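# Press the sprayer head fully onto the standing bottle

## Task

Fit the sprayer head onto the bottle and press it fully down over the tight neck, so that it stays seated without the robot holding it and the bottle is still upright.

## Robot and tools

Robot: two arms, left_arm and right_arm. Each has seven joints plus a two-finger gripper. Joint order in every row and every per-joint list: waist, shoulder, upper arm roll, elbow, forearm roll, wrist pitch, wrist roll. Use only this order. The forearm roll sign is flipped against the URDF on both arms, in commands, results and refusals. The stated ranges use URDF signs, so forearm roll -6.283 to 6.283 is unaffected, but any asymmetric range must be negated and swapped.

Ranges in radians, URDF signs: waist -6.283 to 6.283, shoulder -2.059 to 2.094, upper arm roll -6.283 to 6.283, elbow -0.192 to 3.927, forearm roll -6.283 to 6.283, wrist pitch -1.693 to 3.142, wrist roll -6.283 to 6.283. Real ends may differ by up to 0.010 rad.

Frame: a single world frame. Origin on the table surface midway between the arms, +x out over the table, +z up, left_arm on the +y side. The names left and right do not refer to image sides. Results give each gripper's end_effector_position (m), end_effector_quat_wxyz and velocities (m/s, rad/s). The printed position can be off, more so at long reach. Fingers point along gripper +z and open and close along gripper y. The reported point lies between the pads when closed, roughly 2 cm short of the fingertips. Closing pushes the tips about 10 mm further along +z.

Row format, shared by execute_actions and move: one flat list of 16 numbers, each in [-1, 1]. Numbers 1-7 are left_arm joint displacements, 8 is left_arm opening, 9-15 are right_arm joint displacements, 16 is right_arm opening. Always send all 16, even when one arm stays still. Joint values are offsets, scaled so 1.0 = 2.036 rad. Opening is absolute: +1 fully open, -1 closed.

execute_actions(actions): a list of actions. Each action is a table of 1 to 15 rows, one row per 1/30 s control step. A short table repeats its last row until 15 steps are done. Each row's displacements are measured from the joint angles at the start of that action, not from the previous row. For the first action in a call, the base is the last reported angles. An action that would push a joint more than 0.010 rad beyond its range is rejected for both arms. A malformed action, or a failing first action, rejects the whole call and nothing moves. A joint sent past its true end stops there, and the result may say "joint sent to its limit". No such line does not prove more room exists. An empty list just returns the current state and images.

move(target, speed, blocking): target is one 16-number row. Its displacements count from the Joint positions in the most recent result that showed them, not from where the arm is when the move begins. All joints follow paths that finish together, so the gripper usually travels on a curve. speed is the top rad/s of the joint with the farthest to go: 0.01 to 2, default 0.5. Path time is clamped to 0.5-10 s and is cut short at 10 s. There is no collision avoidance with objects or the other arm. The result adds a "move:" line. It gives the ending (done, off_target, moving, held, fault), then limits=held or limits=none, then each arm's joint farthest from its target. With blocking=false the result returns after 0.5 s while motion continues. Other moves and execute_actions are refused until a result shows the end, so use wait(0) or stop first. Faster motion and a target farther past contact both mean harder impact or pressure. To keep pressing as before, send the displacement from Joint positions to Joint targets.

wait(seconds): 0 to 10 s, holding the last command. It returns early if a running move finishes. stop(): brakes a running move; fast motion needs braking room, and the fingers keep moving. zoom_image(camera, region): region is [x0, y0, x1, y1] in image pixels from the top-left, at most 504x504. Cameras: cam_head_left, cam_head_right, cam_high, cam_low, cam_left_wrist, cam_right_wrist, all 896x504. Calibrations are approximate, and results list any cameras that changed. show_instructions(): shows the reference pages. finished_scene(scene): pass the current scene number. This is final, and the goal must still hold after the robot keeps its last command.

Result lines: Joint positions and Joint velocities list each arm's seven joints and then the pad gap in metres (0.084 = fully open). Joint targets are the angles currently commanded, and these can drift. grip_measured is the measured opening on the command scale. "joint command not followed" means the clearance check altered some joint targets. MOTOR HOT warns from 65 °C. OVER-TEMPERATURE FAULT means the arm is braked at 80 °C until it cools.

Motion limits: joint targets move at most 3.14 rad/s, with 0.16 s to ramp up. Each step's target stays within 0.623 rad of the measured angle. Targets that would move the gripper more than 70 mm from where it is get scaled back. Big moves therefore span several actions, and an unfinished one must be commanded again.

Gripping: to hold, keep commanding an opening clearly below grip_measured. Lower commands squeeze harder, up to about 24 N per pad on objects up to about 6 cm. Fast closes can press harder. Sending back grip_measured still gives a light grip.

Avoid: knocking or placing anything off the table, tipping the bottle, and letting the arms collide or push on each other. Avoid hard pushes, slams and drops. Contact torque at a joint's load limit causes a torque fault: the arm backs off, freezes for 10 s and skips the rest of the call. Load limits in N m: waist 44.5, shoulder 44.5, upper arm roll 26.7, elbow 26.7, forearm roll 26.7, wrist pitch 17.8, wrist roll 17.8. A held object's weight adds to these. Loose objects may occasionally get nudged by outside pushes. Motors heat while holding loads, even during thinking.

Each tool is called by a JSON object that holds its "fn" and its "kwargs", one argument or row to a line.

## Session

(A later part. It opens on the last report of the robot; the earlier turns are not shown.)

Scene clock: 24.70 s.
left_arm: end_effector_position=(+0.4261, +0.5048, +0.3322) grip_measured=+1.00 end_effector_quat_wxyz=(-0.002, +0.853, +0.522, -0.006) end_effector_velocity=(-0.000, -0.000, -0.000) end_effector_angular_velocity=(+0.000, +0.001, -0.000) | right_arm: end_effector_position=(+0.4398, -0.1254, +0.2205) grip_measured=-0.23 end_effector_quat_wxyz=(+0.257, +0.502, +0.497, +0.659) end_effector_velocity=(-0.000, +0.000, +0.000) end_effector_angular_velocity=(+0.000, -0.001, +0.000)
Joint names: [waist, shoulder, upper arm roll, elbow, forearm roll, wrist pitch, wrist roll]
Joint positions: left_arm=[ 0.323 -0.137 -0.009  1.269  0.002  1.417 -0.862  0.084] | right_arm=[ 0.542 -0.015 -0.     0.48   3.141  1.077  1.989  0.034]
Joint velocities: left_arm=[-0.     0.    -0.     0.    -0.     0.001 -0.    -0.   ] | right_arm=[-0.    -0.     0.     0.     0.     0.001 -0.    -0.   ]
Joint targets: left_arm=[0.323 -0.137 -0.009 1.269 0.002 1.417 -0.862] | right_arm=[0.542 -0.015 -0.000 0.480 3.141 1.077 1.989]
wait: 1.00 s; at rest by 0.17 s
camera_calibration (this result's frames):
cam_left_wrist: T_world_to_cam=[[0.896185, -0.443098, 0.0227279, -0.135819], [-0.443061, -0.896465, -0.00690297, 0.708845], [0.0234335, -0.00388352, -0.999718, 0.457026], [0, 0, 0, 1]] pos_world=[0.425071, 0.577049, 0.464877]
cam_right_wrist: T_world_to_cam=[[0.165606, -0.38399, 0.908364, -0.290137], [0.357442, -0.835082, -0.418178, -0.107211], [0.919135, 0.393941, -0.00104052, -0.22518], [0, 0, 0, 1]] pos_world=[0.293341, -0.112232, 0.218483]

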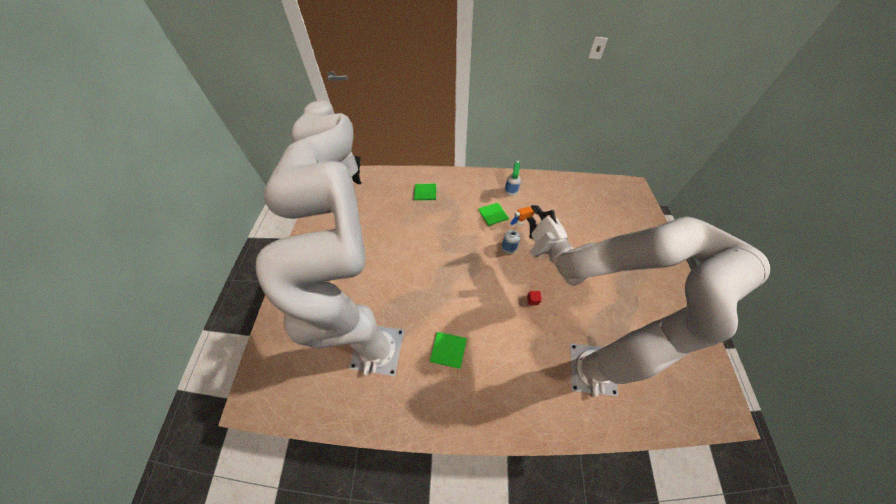

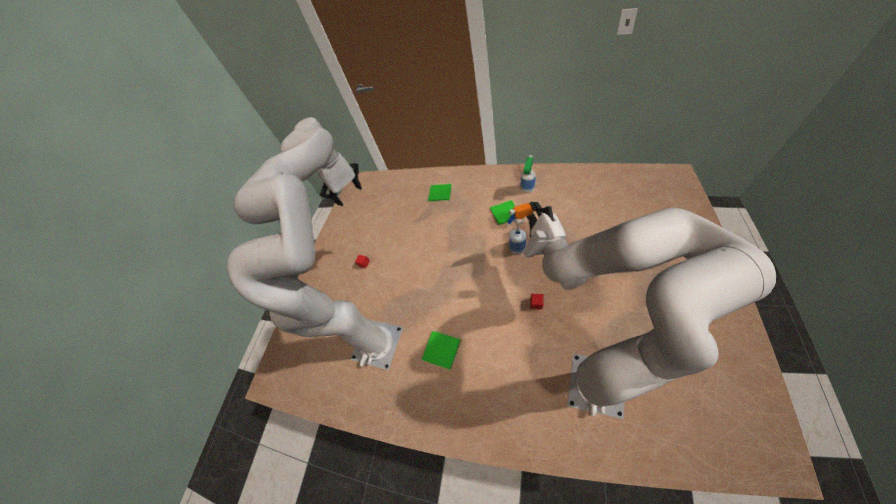

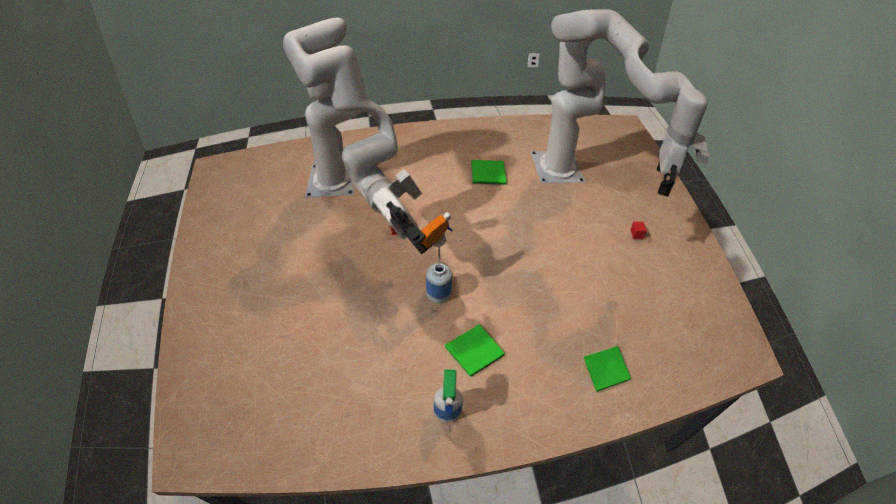

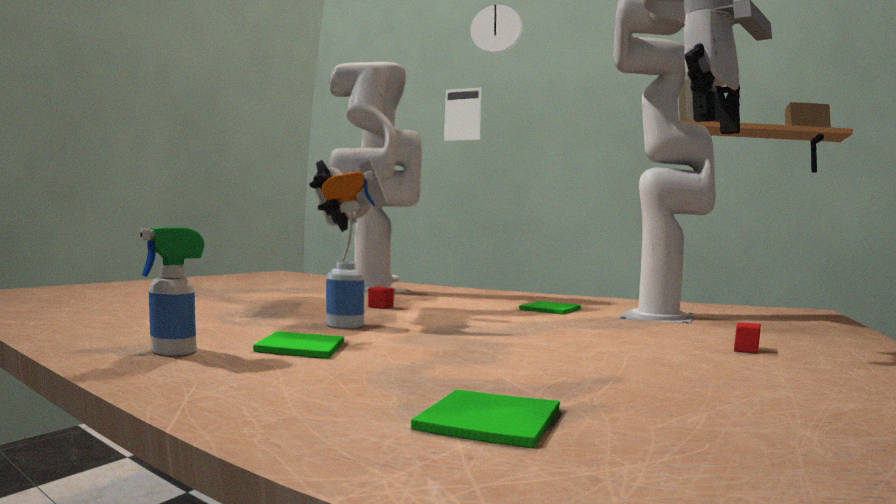

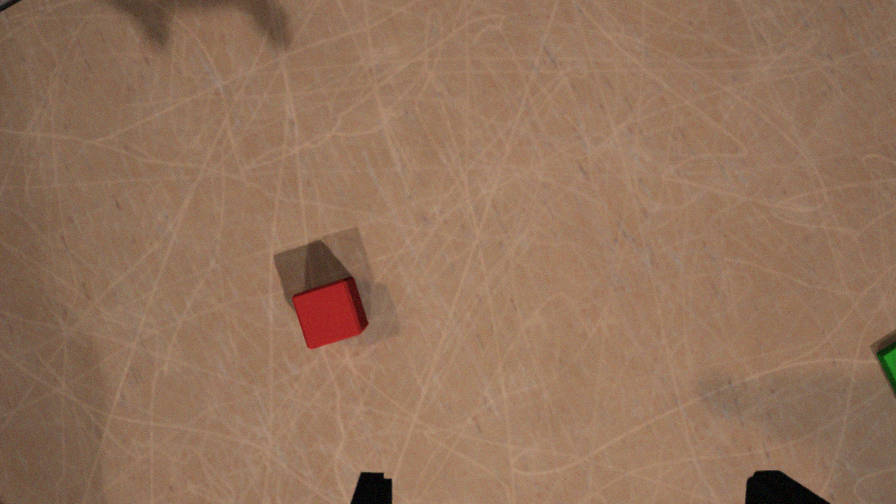

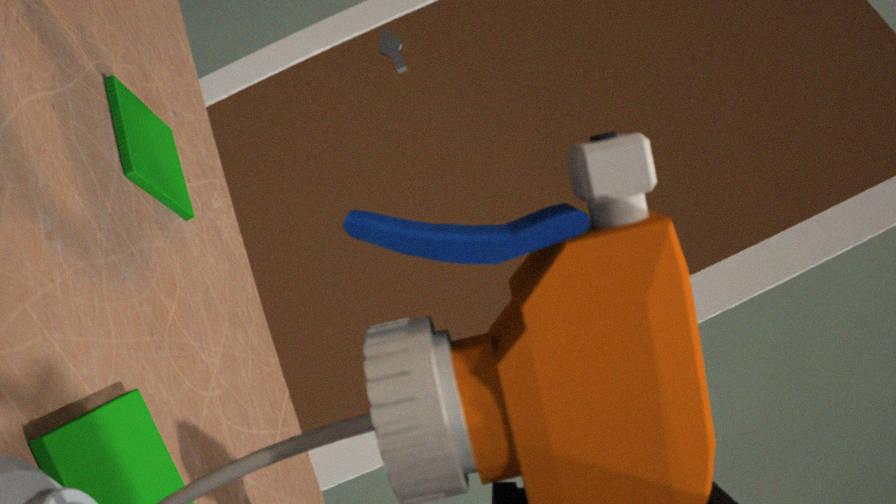

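{"fn": "move", "kwargs": {
  "target": [0,0,0,0,0,0,0,1,0.002,0.035,0,0,0,0.035,0,-0.7],
  "speed": 0.06
}}

{"fn": "move", "kwargs": {
  "target": [0,0,0,0,0,0,0,1,-0.001,0.069,0,0.015,0,0.054,-0.09,-0.7],
  "speed": 0.08
}}

{"fn": "zoom_image", "kwargs": {
  "camera": "cam_high",
  "region": [400,225,480,305]
}}

{"fn": "zoom_image", "kwargs": {
  "camera": "cam_low",
  "region": [300,190,410,300]
}}

Scene clock: 26.57 s.
left_arm: end_effector_position=(+0.4261, +0.5048, +0.3322) grip_measured=+1.00 end_effector_quat_wxyz=(-0.002, +0.853, +0.522, -0.006) end_effector_velocity=(+0.000, +0.000, -0.000) end_effector_angular_velocity=(+0.000, +0.001, -0.000) | right_arm: end_effector_position=(+0.4402, -0.1229, +0.2006) grip_measured=-0.23 end_effector_quat_wxyz=(+0.256, +0.501, +0.498, +0.660) end_effector_velocity=(+0.000, -0.000, -0.000) end_effector_angular_velocity=(-0.000, -0.000, -0.001)
Joint names: [waist, shoulder, upper arm roll, elbow, forearm roll, wrist pitch, wrist roll]
Joint positions: left_arm=[ 0.323 -0.137 -0.009  1.269  0.002  1.417 -0.862  0.084] | right_arm=[ 0.546  0.056 -0.     0.48   3.141  1.148  1.989  0.034]
Joint velocities: left_arm=[-0.     0.001  0.     0.    -0.    -0.    -0.     0.   ] | right_arm=[-0.     0.001 -0.001 -0.    -0.     0.002 -0.    -0.   ]
Joint targets: left_arm=[0.323 -0.137 -0.009 1.269 0.002 1.417 -0.862] | right_arm=[0.546 0.057 -0.000 0.480 3.141 1.148 1.989]
move: done; limits=none; left_arm: farthest joint: the waist, 0.000 radians from its target (0.000 radians at the start); right_arm: farthest joint: the waist, 0.000 radians from its target (0.004 radians at the start)
camera_calibration (this result's frames):
cam_left_wrist: T_world_to_cam=[[0.896185, -0.443097, 0.0227281, -0.135819], [-0.443061, -0.896465, -0.00690294, 0.708845], [0.0234336, -0.00388361, -0.999718, 0.457026], [0, 0, 0, 1]] pos_world=[0.425071, 0.577049, 0.464877]
cam_right_wrist: T_world_to_cam=[[0.167023, -0.383319, 0.908389, -0.271758], [0.360859, -0.833638, -0.418125, -0.114893], [0.917543, 0.397636, -0.000912678, -0.225447], [0, 0, 0, 1]] pos_world=[0.293707, -0.110303, 0.198616]

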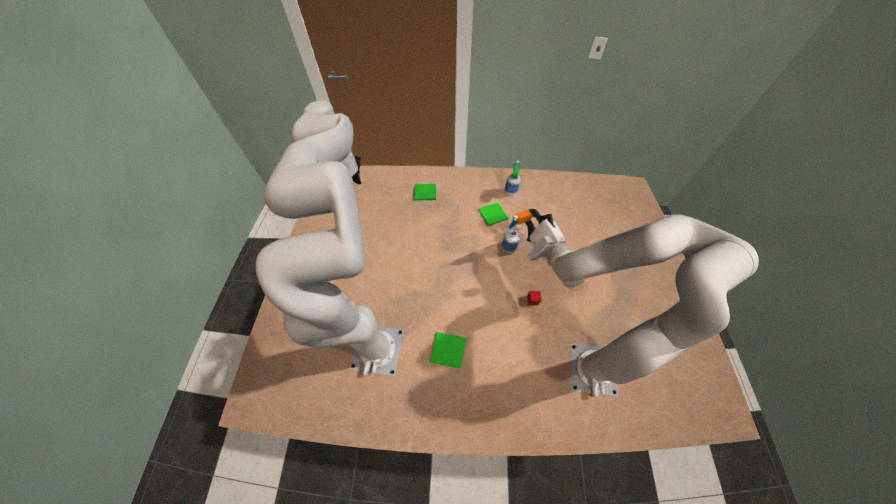

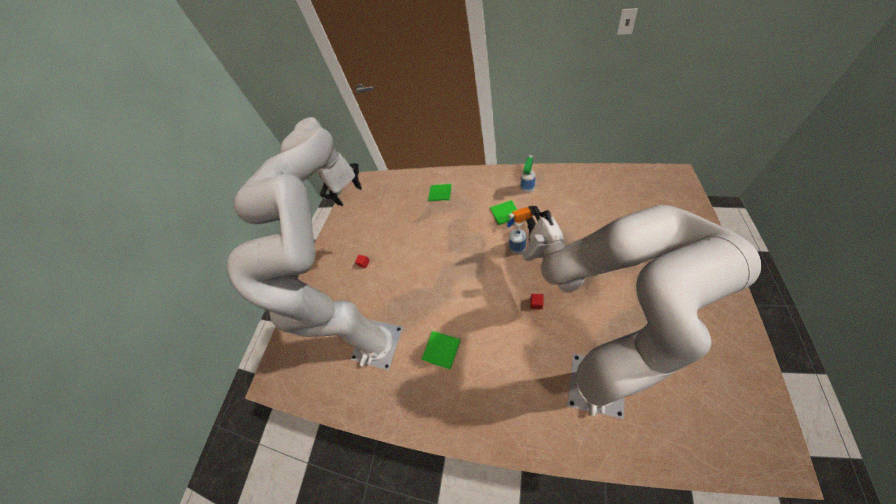

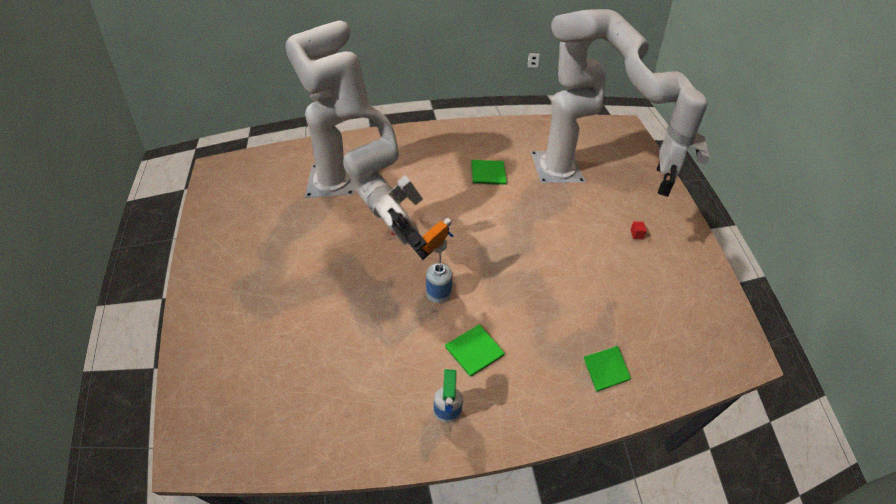

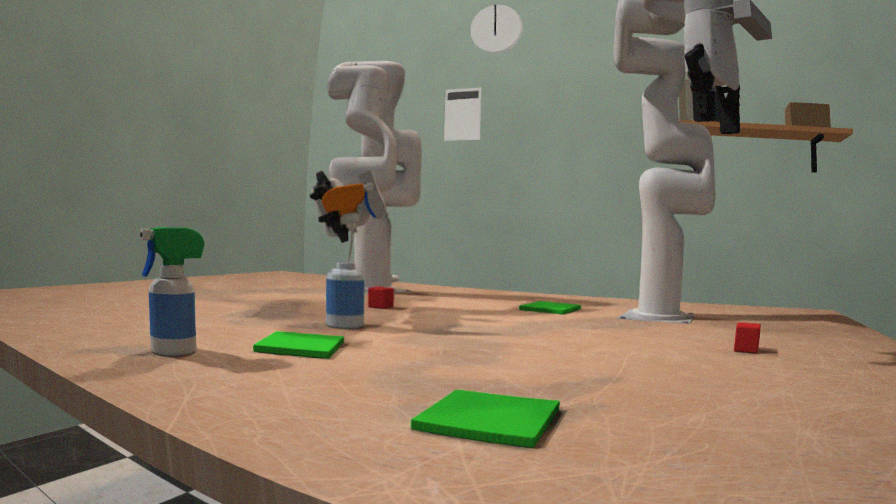

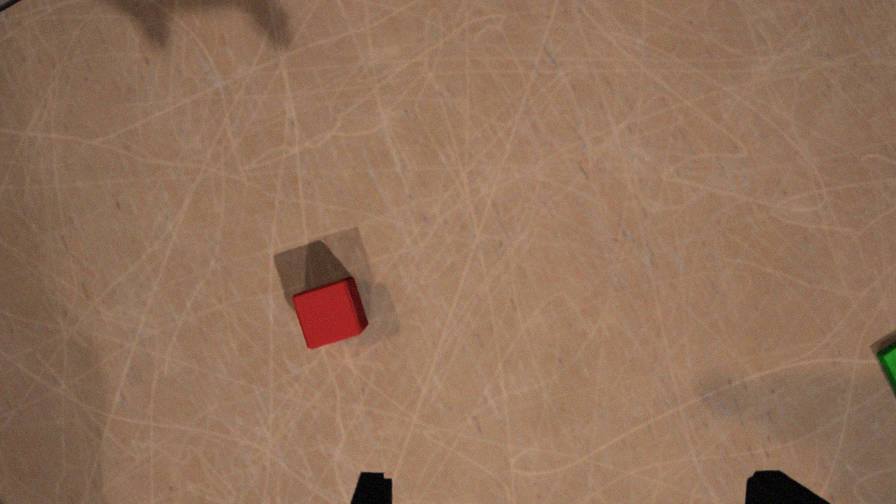

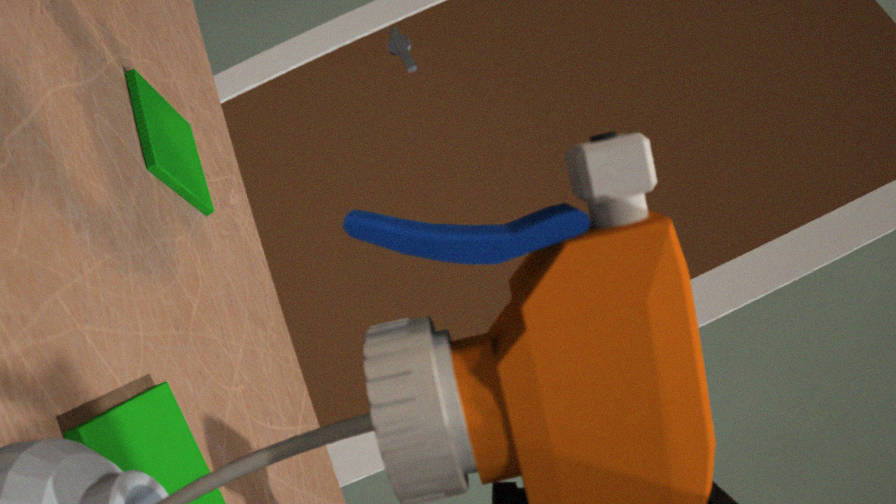

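Scene clock: 29.27 s.
left_arm: end_effector_position=(+0.4261, +0.5048, +0.3322) grip_measured=+1.00 end_effector_quat_wxyz=(-0.002, +0.853, +0.522, -0.006) end_effector_velocity=(-0.001, +0.001, +0.000) end_effector_angular_velocity=(-0.000, +0.001, +0.001) | right_arm: end_effector_position=(+0.4478, -0.1208, +0.1667) grip_measured=-0.23 end_effector_quat_wxyz=(+0.316, +0.454, +0.541, +0.633) end_effector_velocity=(+0.000, -0.000, +0.000) end_effector_angular_velocity=(-0.001, -0.002, -0.000)
Joint names: [waist, shoulder, upper arm roll, elbow, forearm roll, wrist pitch, wrist roll]
Joint positions: left_arm=[ 0.323 -0.137 -0.009  1.269  0.002  1.417 -0.862  0.084] | right_arm=[ 0.544  0.197 -0.     0.511  3.141  1.258  1.806  0.034]
Joint velocities: left_arm=[ 0.001 -0.     0.     0.    -0.     0.002  0.    -0.   ] | right_arm=[ 0.     0.001 -0.     0.001  0.     0.002 -0.002 -0.   ]
Joint targets: left_arm=[0.323 -0.137 -0.009 1.269 0.002 1.417 -0.862] | right_arm=[0.544 0.197 -0.000 0.511 3.141 1.258 1.806]
move: done; limits=none; left_arm: farthest joint: the waist, 0.000 radians from its target (0.000 radians at the start); right_arm: farthest joint: the wrist roll, 0.001 radians from its target (0.184 radians at the start)
camera_calibration (this result's frames):
cam_left_wrist: T_world_to_cam=[[0.896185, -0.443097, 0.0227282, -0.135819], [-0.44306, -0.896465, -0.00690298, 0.708845], [0.0234337, -0.0038836, -0.999718, 0.457026], [0, 0, 0, 1]] pos_world=[0.425071, 0.577049, 0.464877]
cam_right_wrist: T_world_to_cam=[[0.0973027, -0.225607, 0.969347, -0.201281], [0.383239, -0.890372, -0.245695, -0.175681], [0.91851, 0.395398, -0.000174369, -0.234154], [0, 0, 0, 1]] pos_world=[0.301986, -0.109247, 0.151906]

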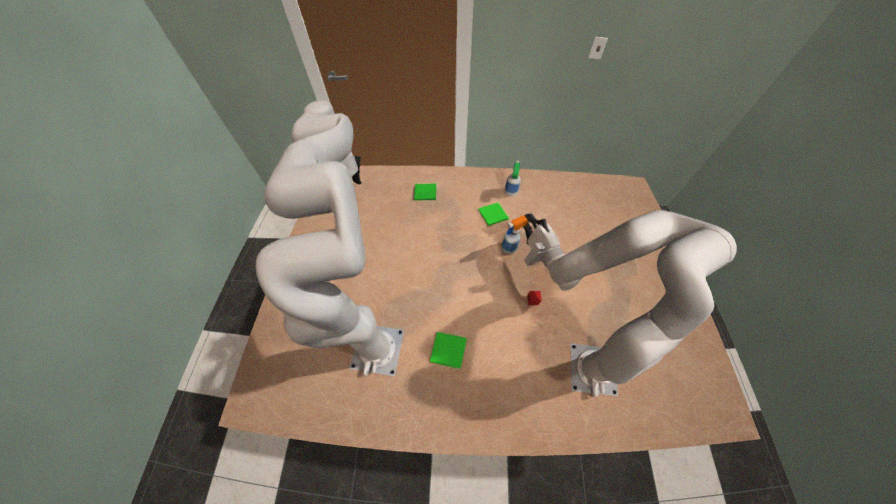

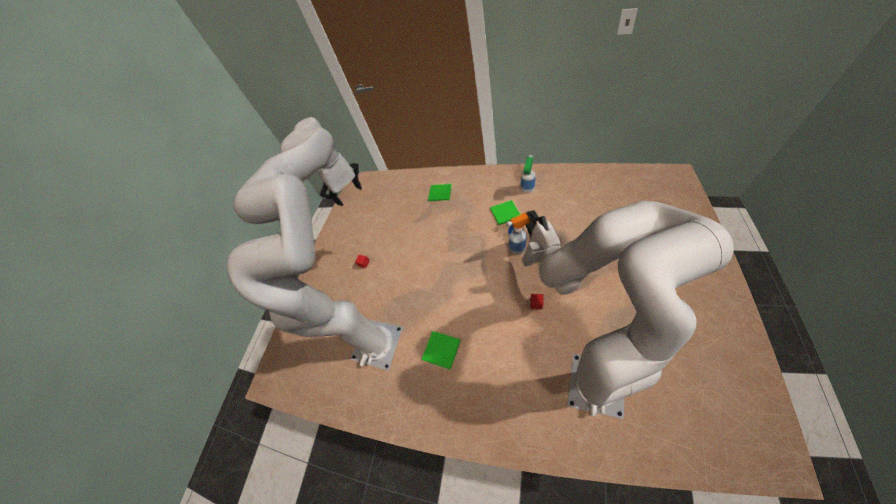

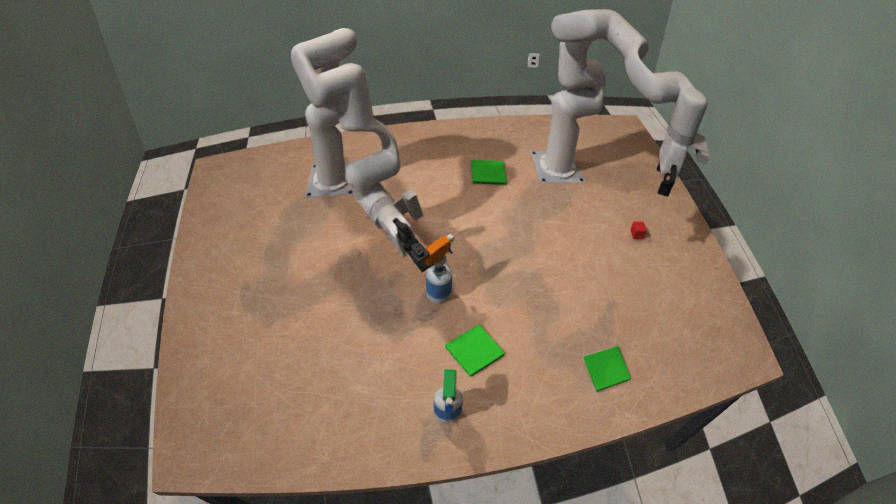

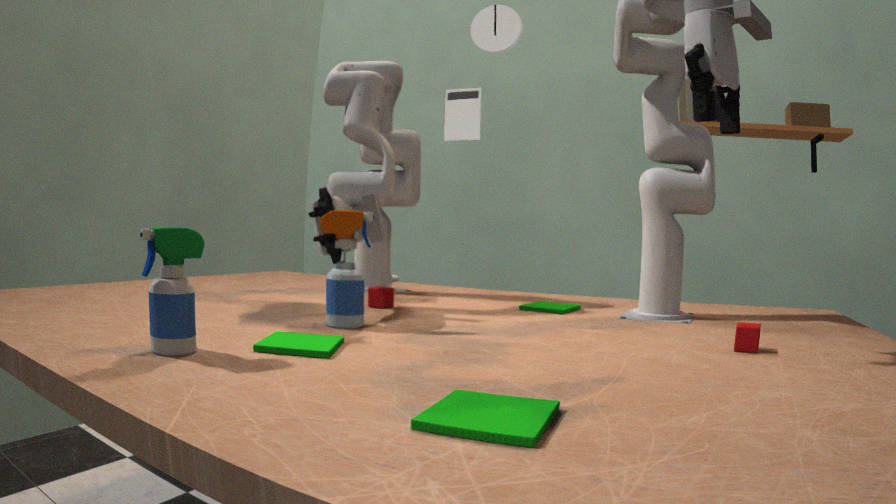

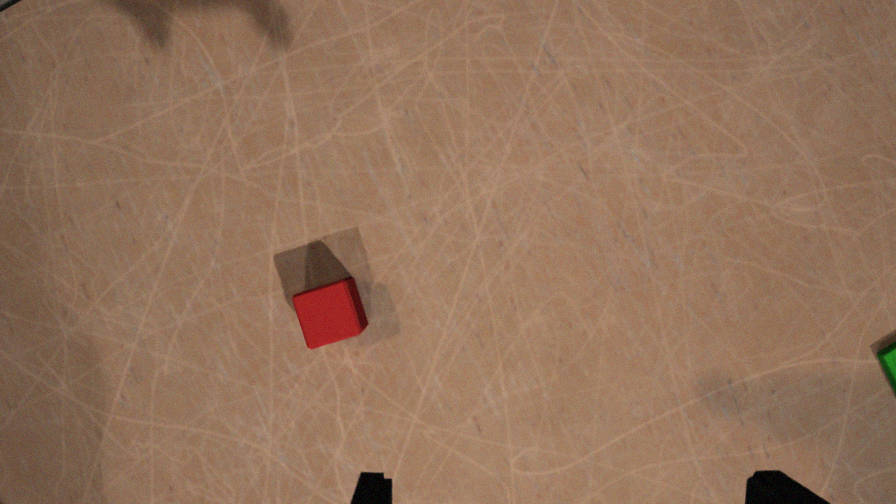

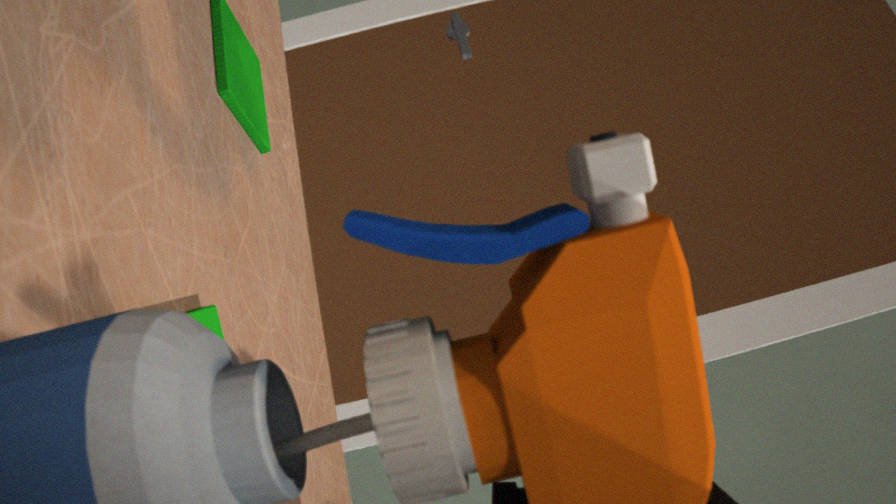

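Region (400, 225, 480, 305) of cam_high's 896x504 image, scaled by 6.300, with more detail than that image has.

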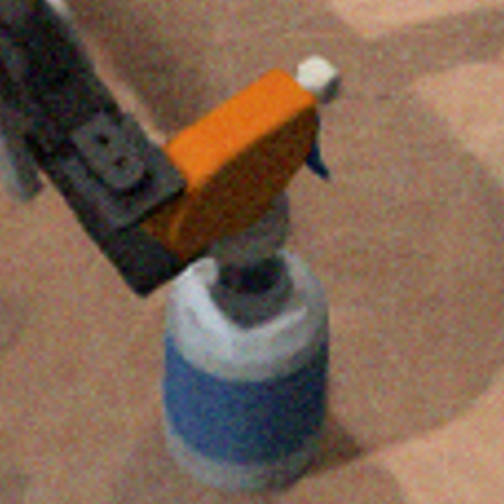

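Region (300, 190, 410, 300) of cam_low's 896x504 image, scaled by 4.582, with more detail than that image has.

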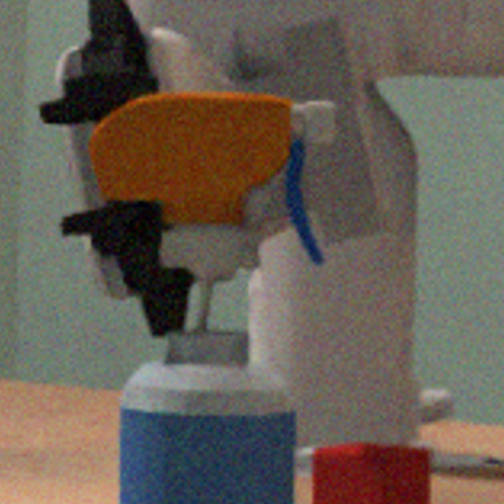

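Left shift 2 mm, out 2 mm, down 2.3 cm.

{"fn": "move", "kwargs": {
  "target": [0,0,0,0,0,0,0,1,0.002,0.044,0,0.008,0,0.036,0,-0.8],
  "speed": 0.03
}}

{"fn": "zoom_image", "kwargs": {
  "camera": "cam_high",
  "region": [400,225,480,305]
}}

Scene clock: 32.87 s.
left_arm: end_effector_position=(+0.4261, +0.5048, +0.3322) grip_measured=+1.00 end_effector_quat_wxyz=(-0.002, +0.853, +0.522, -0.006) end_effector_velocity=(-0.000, +0.000, -0.000) end_effector_angular_velocity=(+0.000, +0.001, -0.000) | right_arm: end_effector_position=(+0.4486, -0.1181, +0.1436) grip_measured=-0.23 end_effector_quat_wxyz=(+0.314, +0.453, +0.542, +0.634) end_effector_velocity=(+0.000, -0.001, -0.000) end_effector_angular_velocity=(-0.000, -0.001, -0.001)
Joint names: [waist, shoulder, upper arm roll, elbow, forearm roll, wrist pitch, wrist roll]
Joint positions: left_arm=[ 0.323 -0.137 -0.009  1.269  0.002  1.417 -0.862  0.084] | right_arm=[ 0.548  0.286 -0.     0.527  3.141  1.331  1.806  0.034]
Joint velocities: left_arm=[ 0.    -0.     0.     0.    -0.     0.001  0.    -0.   ] | right_arm=[-0.     0.001 -0.001  0.    -0.     0.002 -0.    -0.   ]
Joint targets: left_arm=[0.323 -0.137 -0.009 1.269 0.002 1.417 -0.862] | right_arm=[0.548 0.286 -0.000 0.527 3.141 1.331 1.806]
move: done; limits=none; left_arm: farthest joint: the waist, 0.000 radians from its target (0.000 radians at the start); right_arm: farthest joint: the waist, 0.000 radians from its target (0.004 radians at the start)
camera_calibration (this result's frames):
cam_left_wrist: T_world_to_cam=[[0.896185, -0.443097, 0.0227283, -0.13582], [-0.44306, -0.896465, -0.00690295, 0.708845], [0.0234338, -0.00388366, -0.999718, 0.457026], [0, 0, 0, 1]] pos_world=[0.425071, 0.577049, 0.464877]
cam_right_wrist: T_world_to_cam=[[0.0981086, -0.225187, 0.969364, -0.178663], [0.386854, -0.888825, -0.24563, -0.180679], [0.916907, 0.3991, -0.0000870866, -0.234791], [0, 0, 0, 1]] pos_world=[0.302706, -0.107119, 0.128788]

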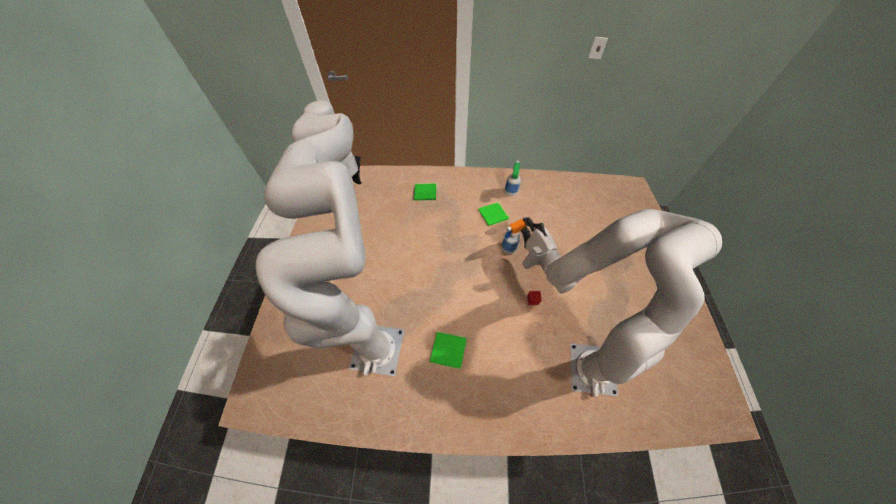

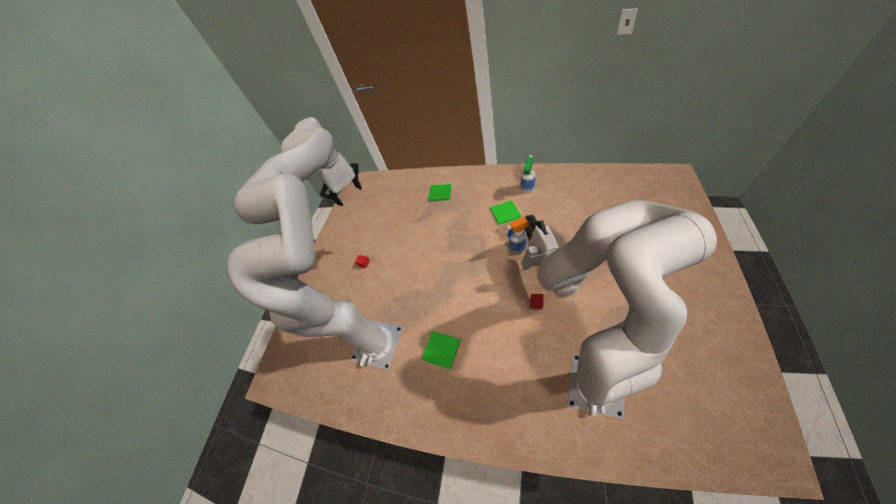

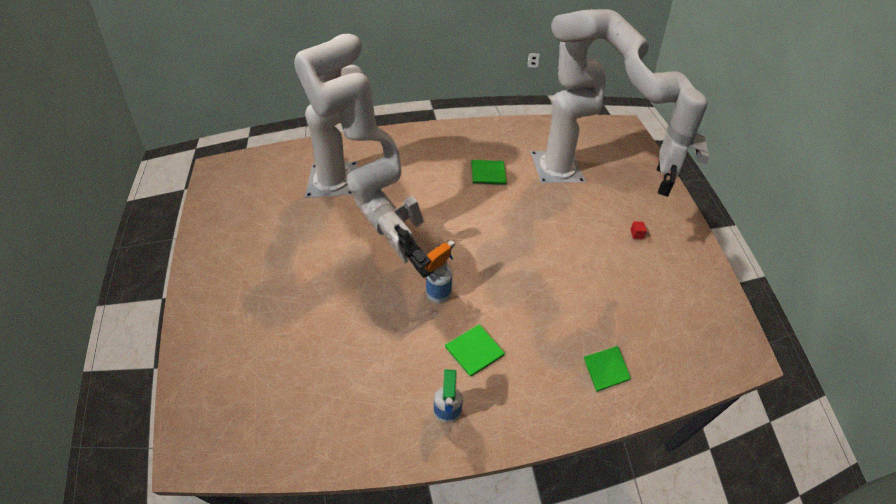

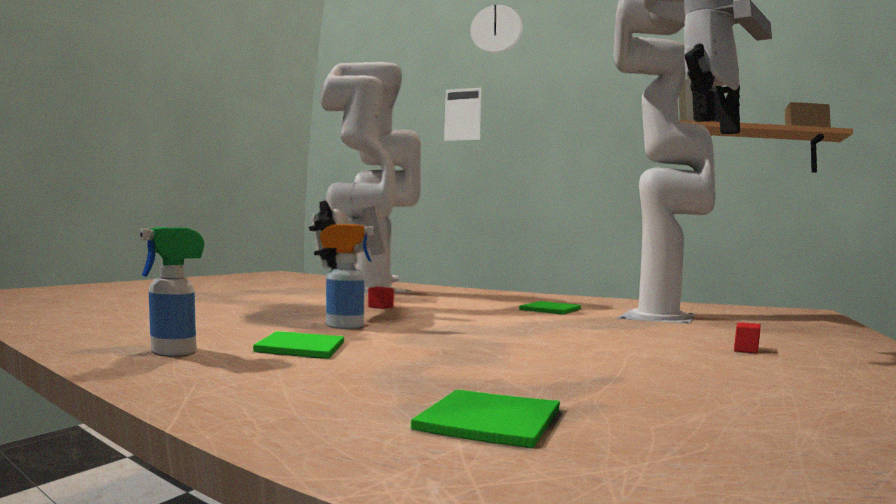

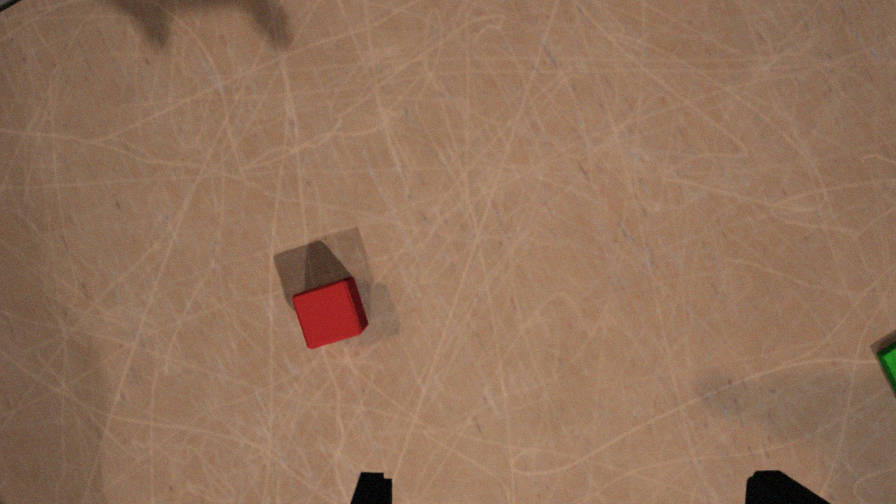

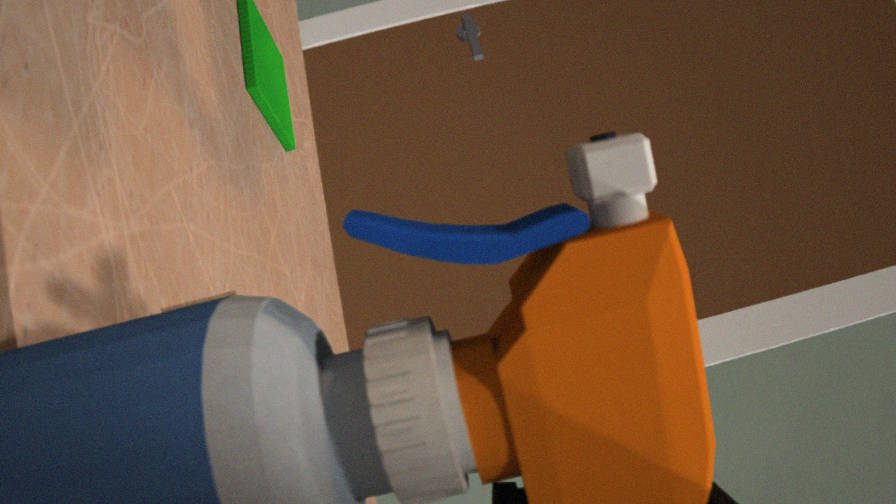

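Region (400, 225, 480, 305) of cam_high's 896x504 image, scaled by 6.300, with more detail than that image has.

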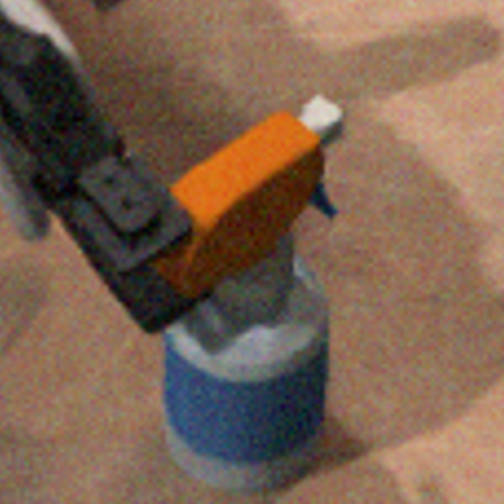

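{"fn": "move", "kwargs": {
  "target": [0,0,0,0,0,0,0,1,0,0.019,0,0.003,0,0.016,0,-0.9],
  "speed": 0.015
}}

Scene clock: 35.87 s.
left_arm: end_effector_position=(+0.4261, +0.5048, +0.3322) grip_measured=+1.00 end_effector_quat_wxyz=(-0.002, +0.853, +0.522, -0.006) end_effector_velocity=(+0.000, +0.000, -0.000) end_effector_angular_velocity=(+0.000, +0.000, +0.000) | right_arm: end_effector_position=(+0.4487, -0.1181, +0.1336) grip_measured=-0.24 end_effector_quat_wxyz=(+0.315, +0.453, +0.542, +0.634) end_effector_velocity=(+0.001, -0.002, -0.001) end_effector_angular_velocity=(-0.001, -0.000, -0.004)
Joint names: [waist, shoulder, upper arm roll, elbow, forearm roll, wrist pitch, wrist roll]
Joint positions: left_arm=[ 0.323 -0.137 -0.009  1.269  0.002  1.417 -0.862  0.084] | right_arm=[ 0.548  0.324 -0.     0.534  3.141  1.364  1.806  0.034]
Joint velocities: left_arm=[ 0.  0. -0. -0. -0. -0. -0.  0.] | right_arm=[-0.001  0.003 -0.002  0.001 -0.001  0.001 -0.001 -0.   ]
Joint targets: left_arm=[0.323 -0.137 -0.009 1.269 0.002 1.417 -0.862] | right_arm=[0.548 0.325 -0.000 0.533 3.141 1.364 1.806]
move: done; limits=none; left_arm: farthest joint: the waist, 0.000 radians from its target (0.000 radians at the start); right_arm: farthest joint: the waist, 0.000 radians from its target (0.000 radians at the start)
camera_calibration (this result's frames):
cam_left_wrist: T_world_to_cam=[[0.896185, -0.443097, 0.0227282, -0.13582], [-0.44306, -0.896465, -0.00690303, 0.708845], [0.0234338, -0.00388358, -0.999718, 0.457026], [0, 0, 0, 1]] pos_world=[0.425071, 0.577049, 0.464877]
cam_right_wrist: T_world_to_cam=[[0.0974609, -0.225438, 0.96937, -0.168759], [0.386838, -0.88884, -0.245603, -0.183215], [0.916983, 0.398926, 0.000580938, -0.234974], [0, 0, 0, 1]] pos_world=[0.302789, -0.107157, 0.118728]

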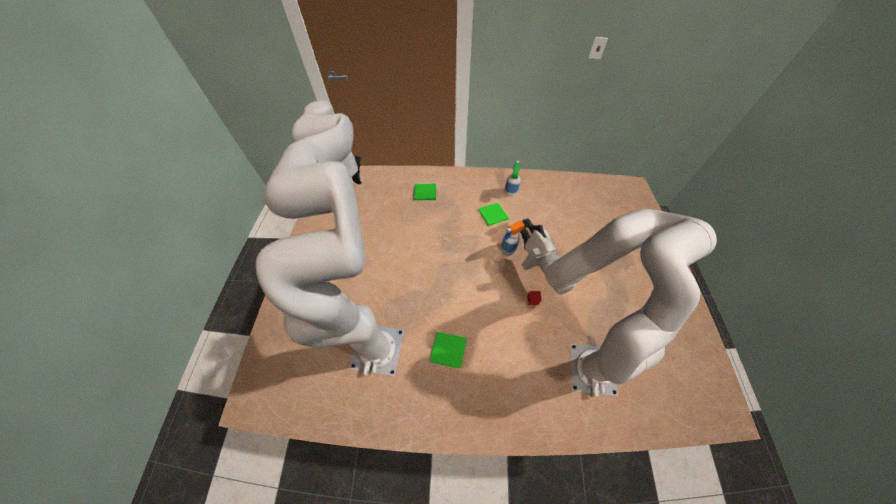

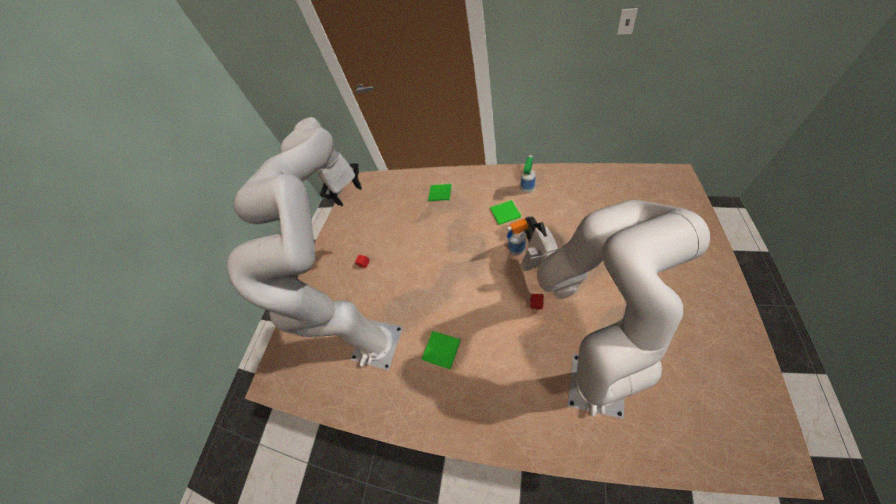

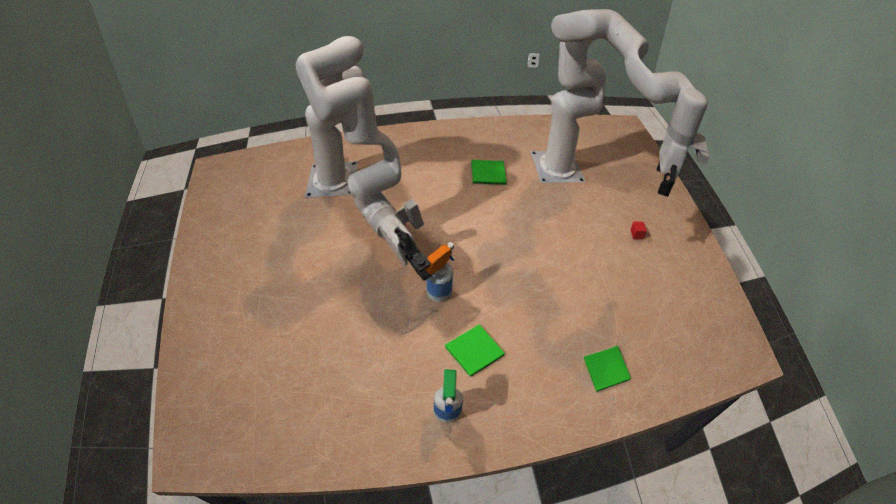

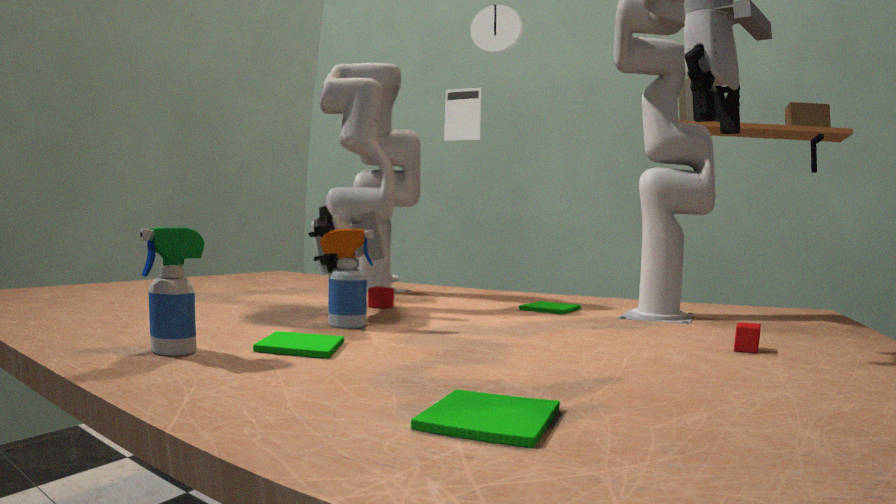

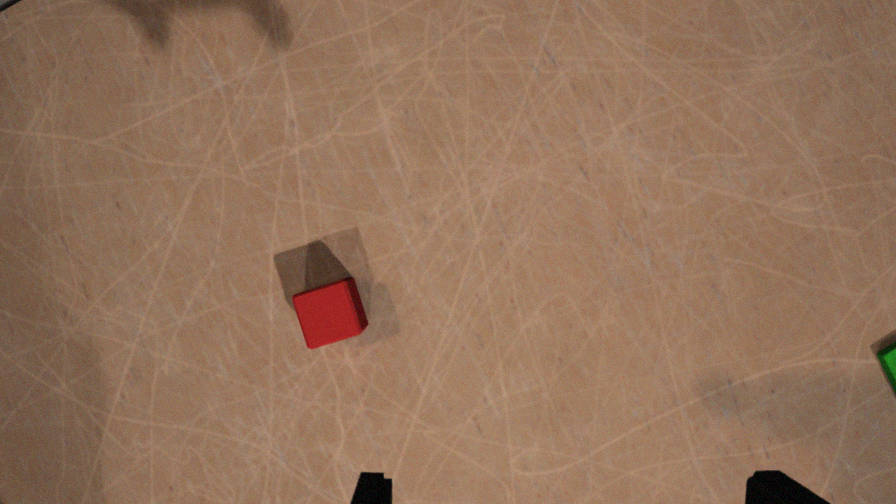

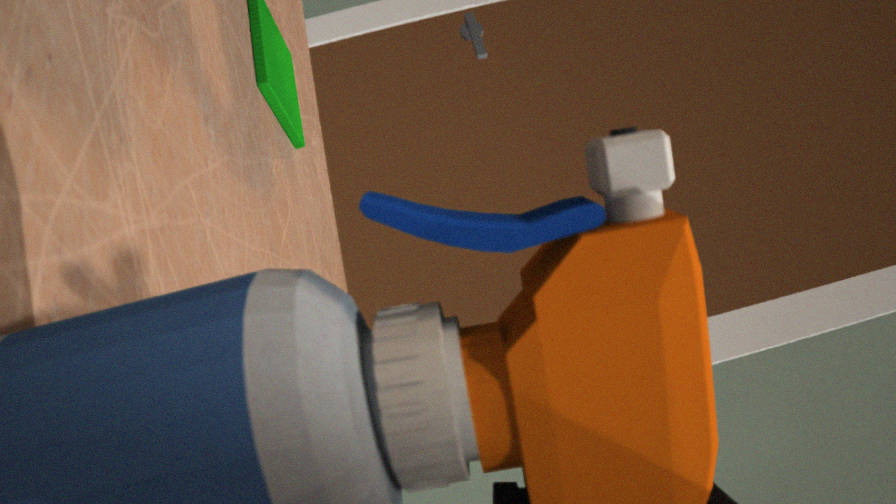

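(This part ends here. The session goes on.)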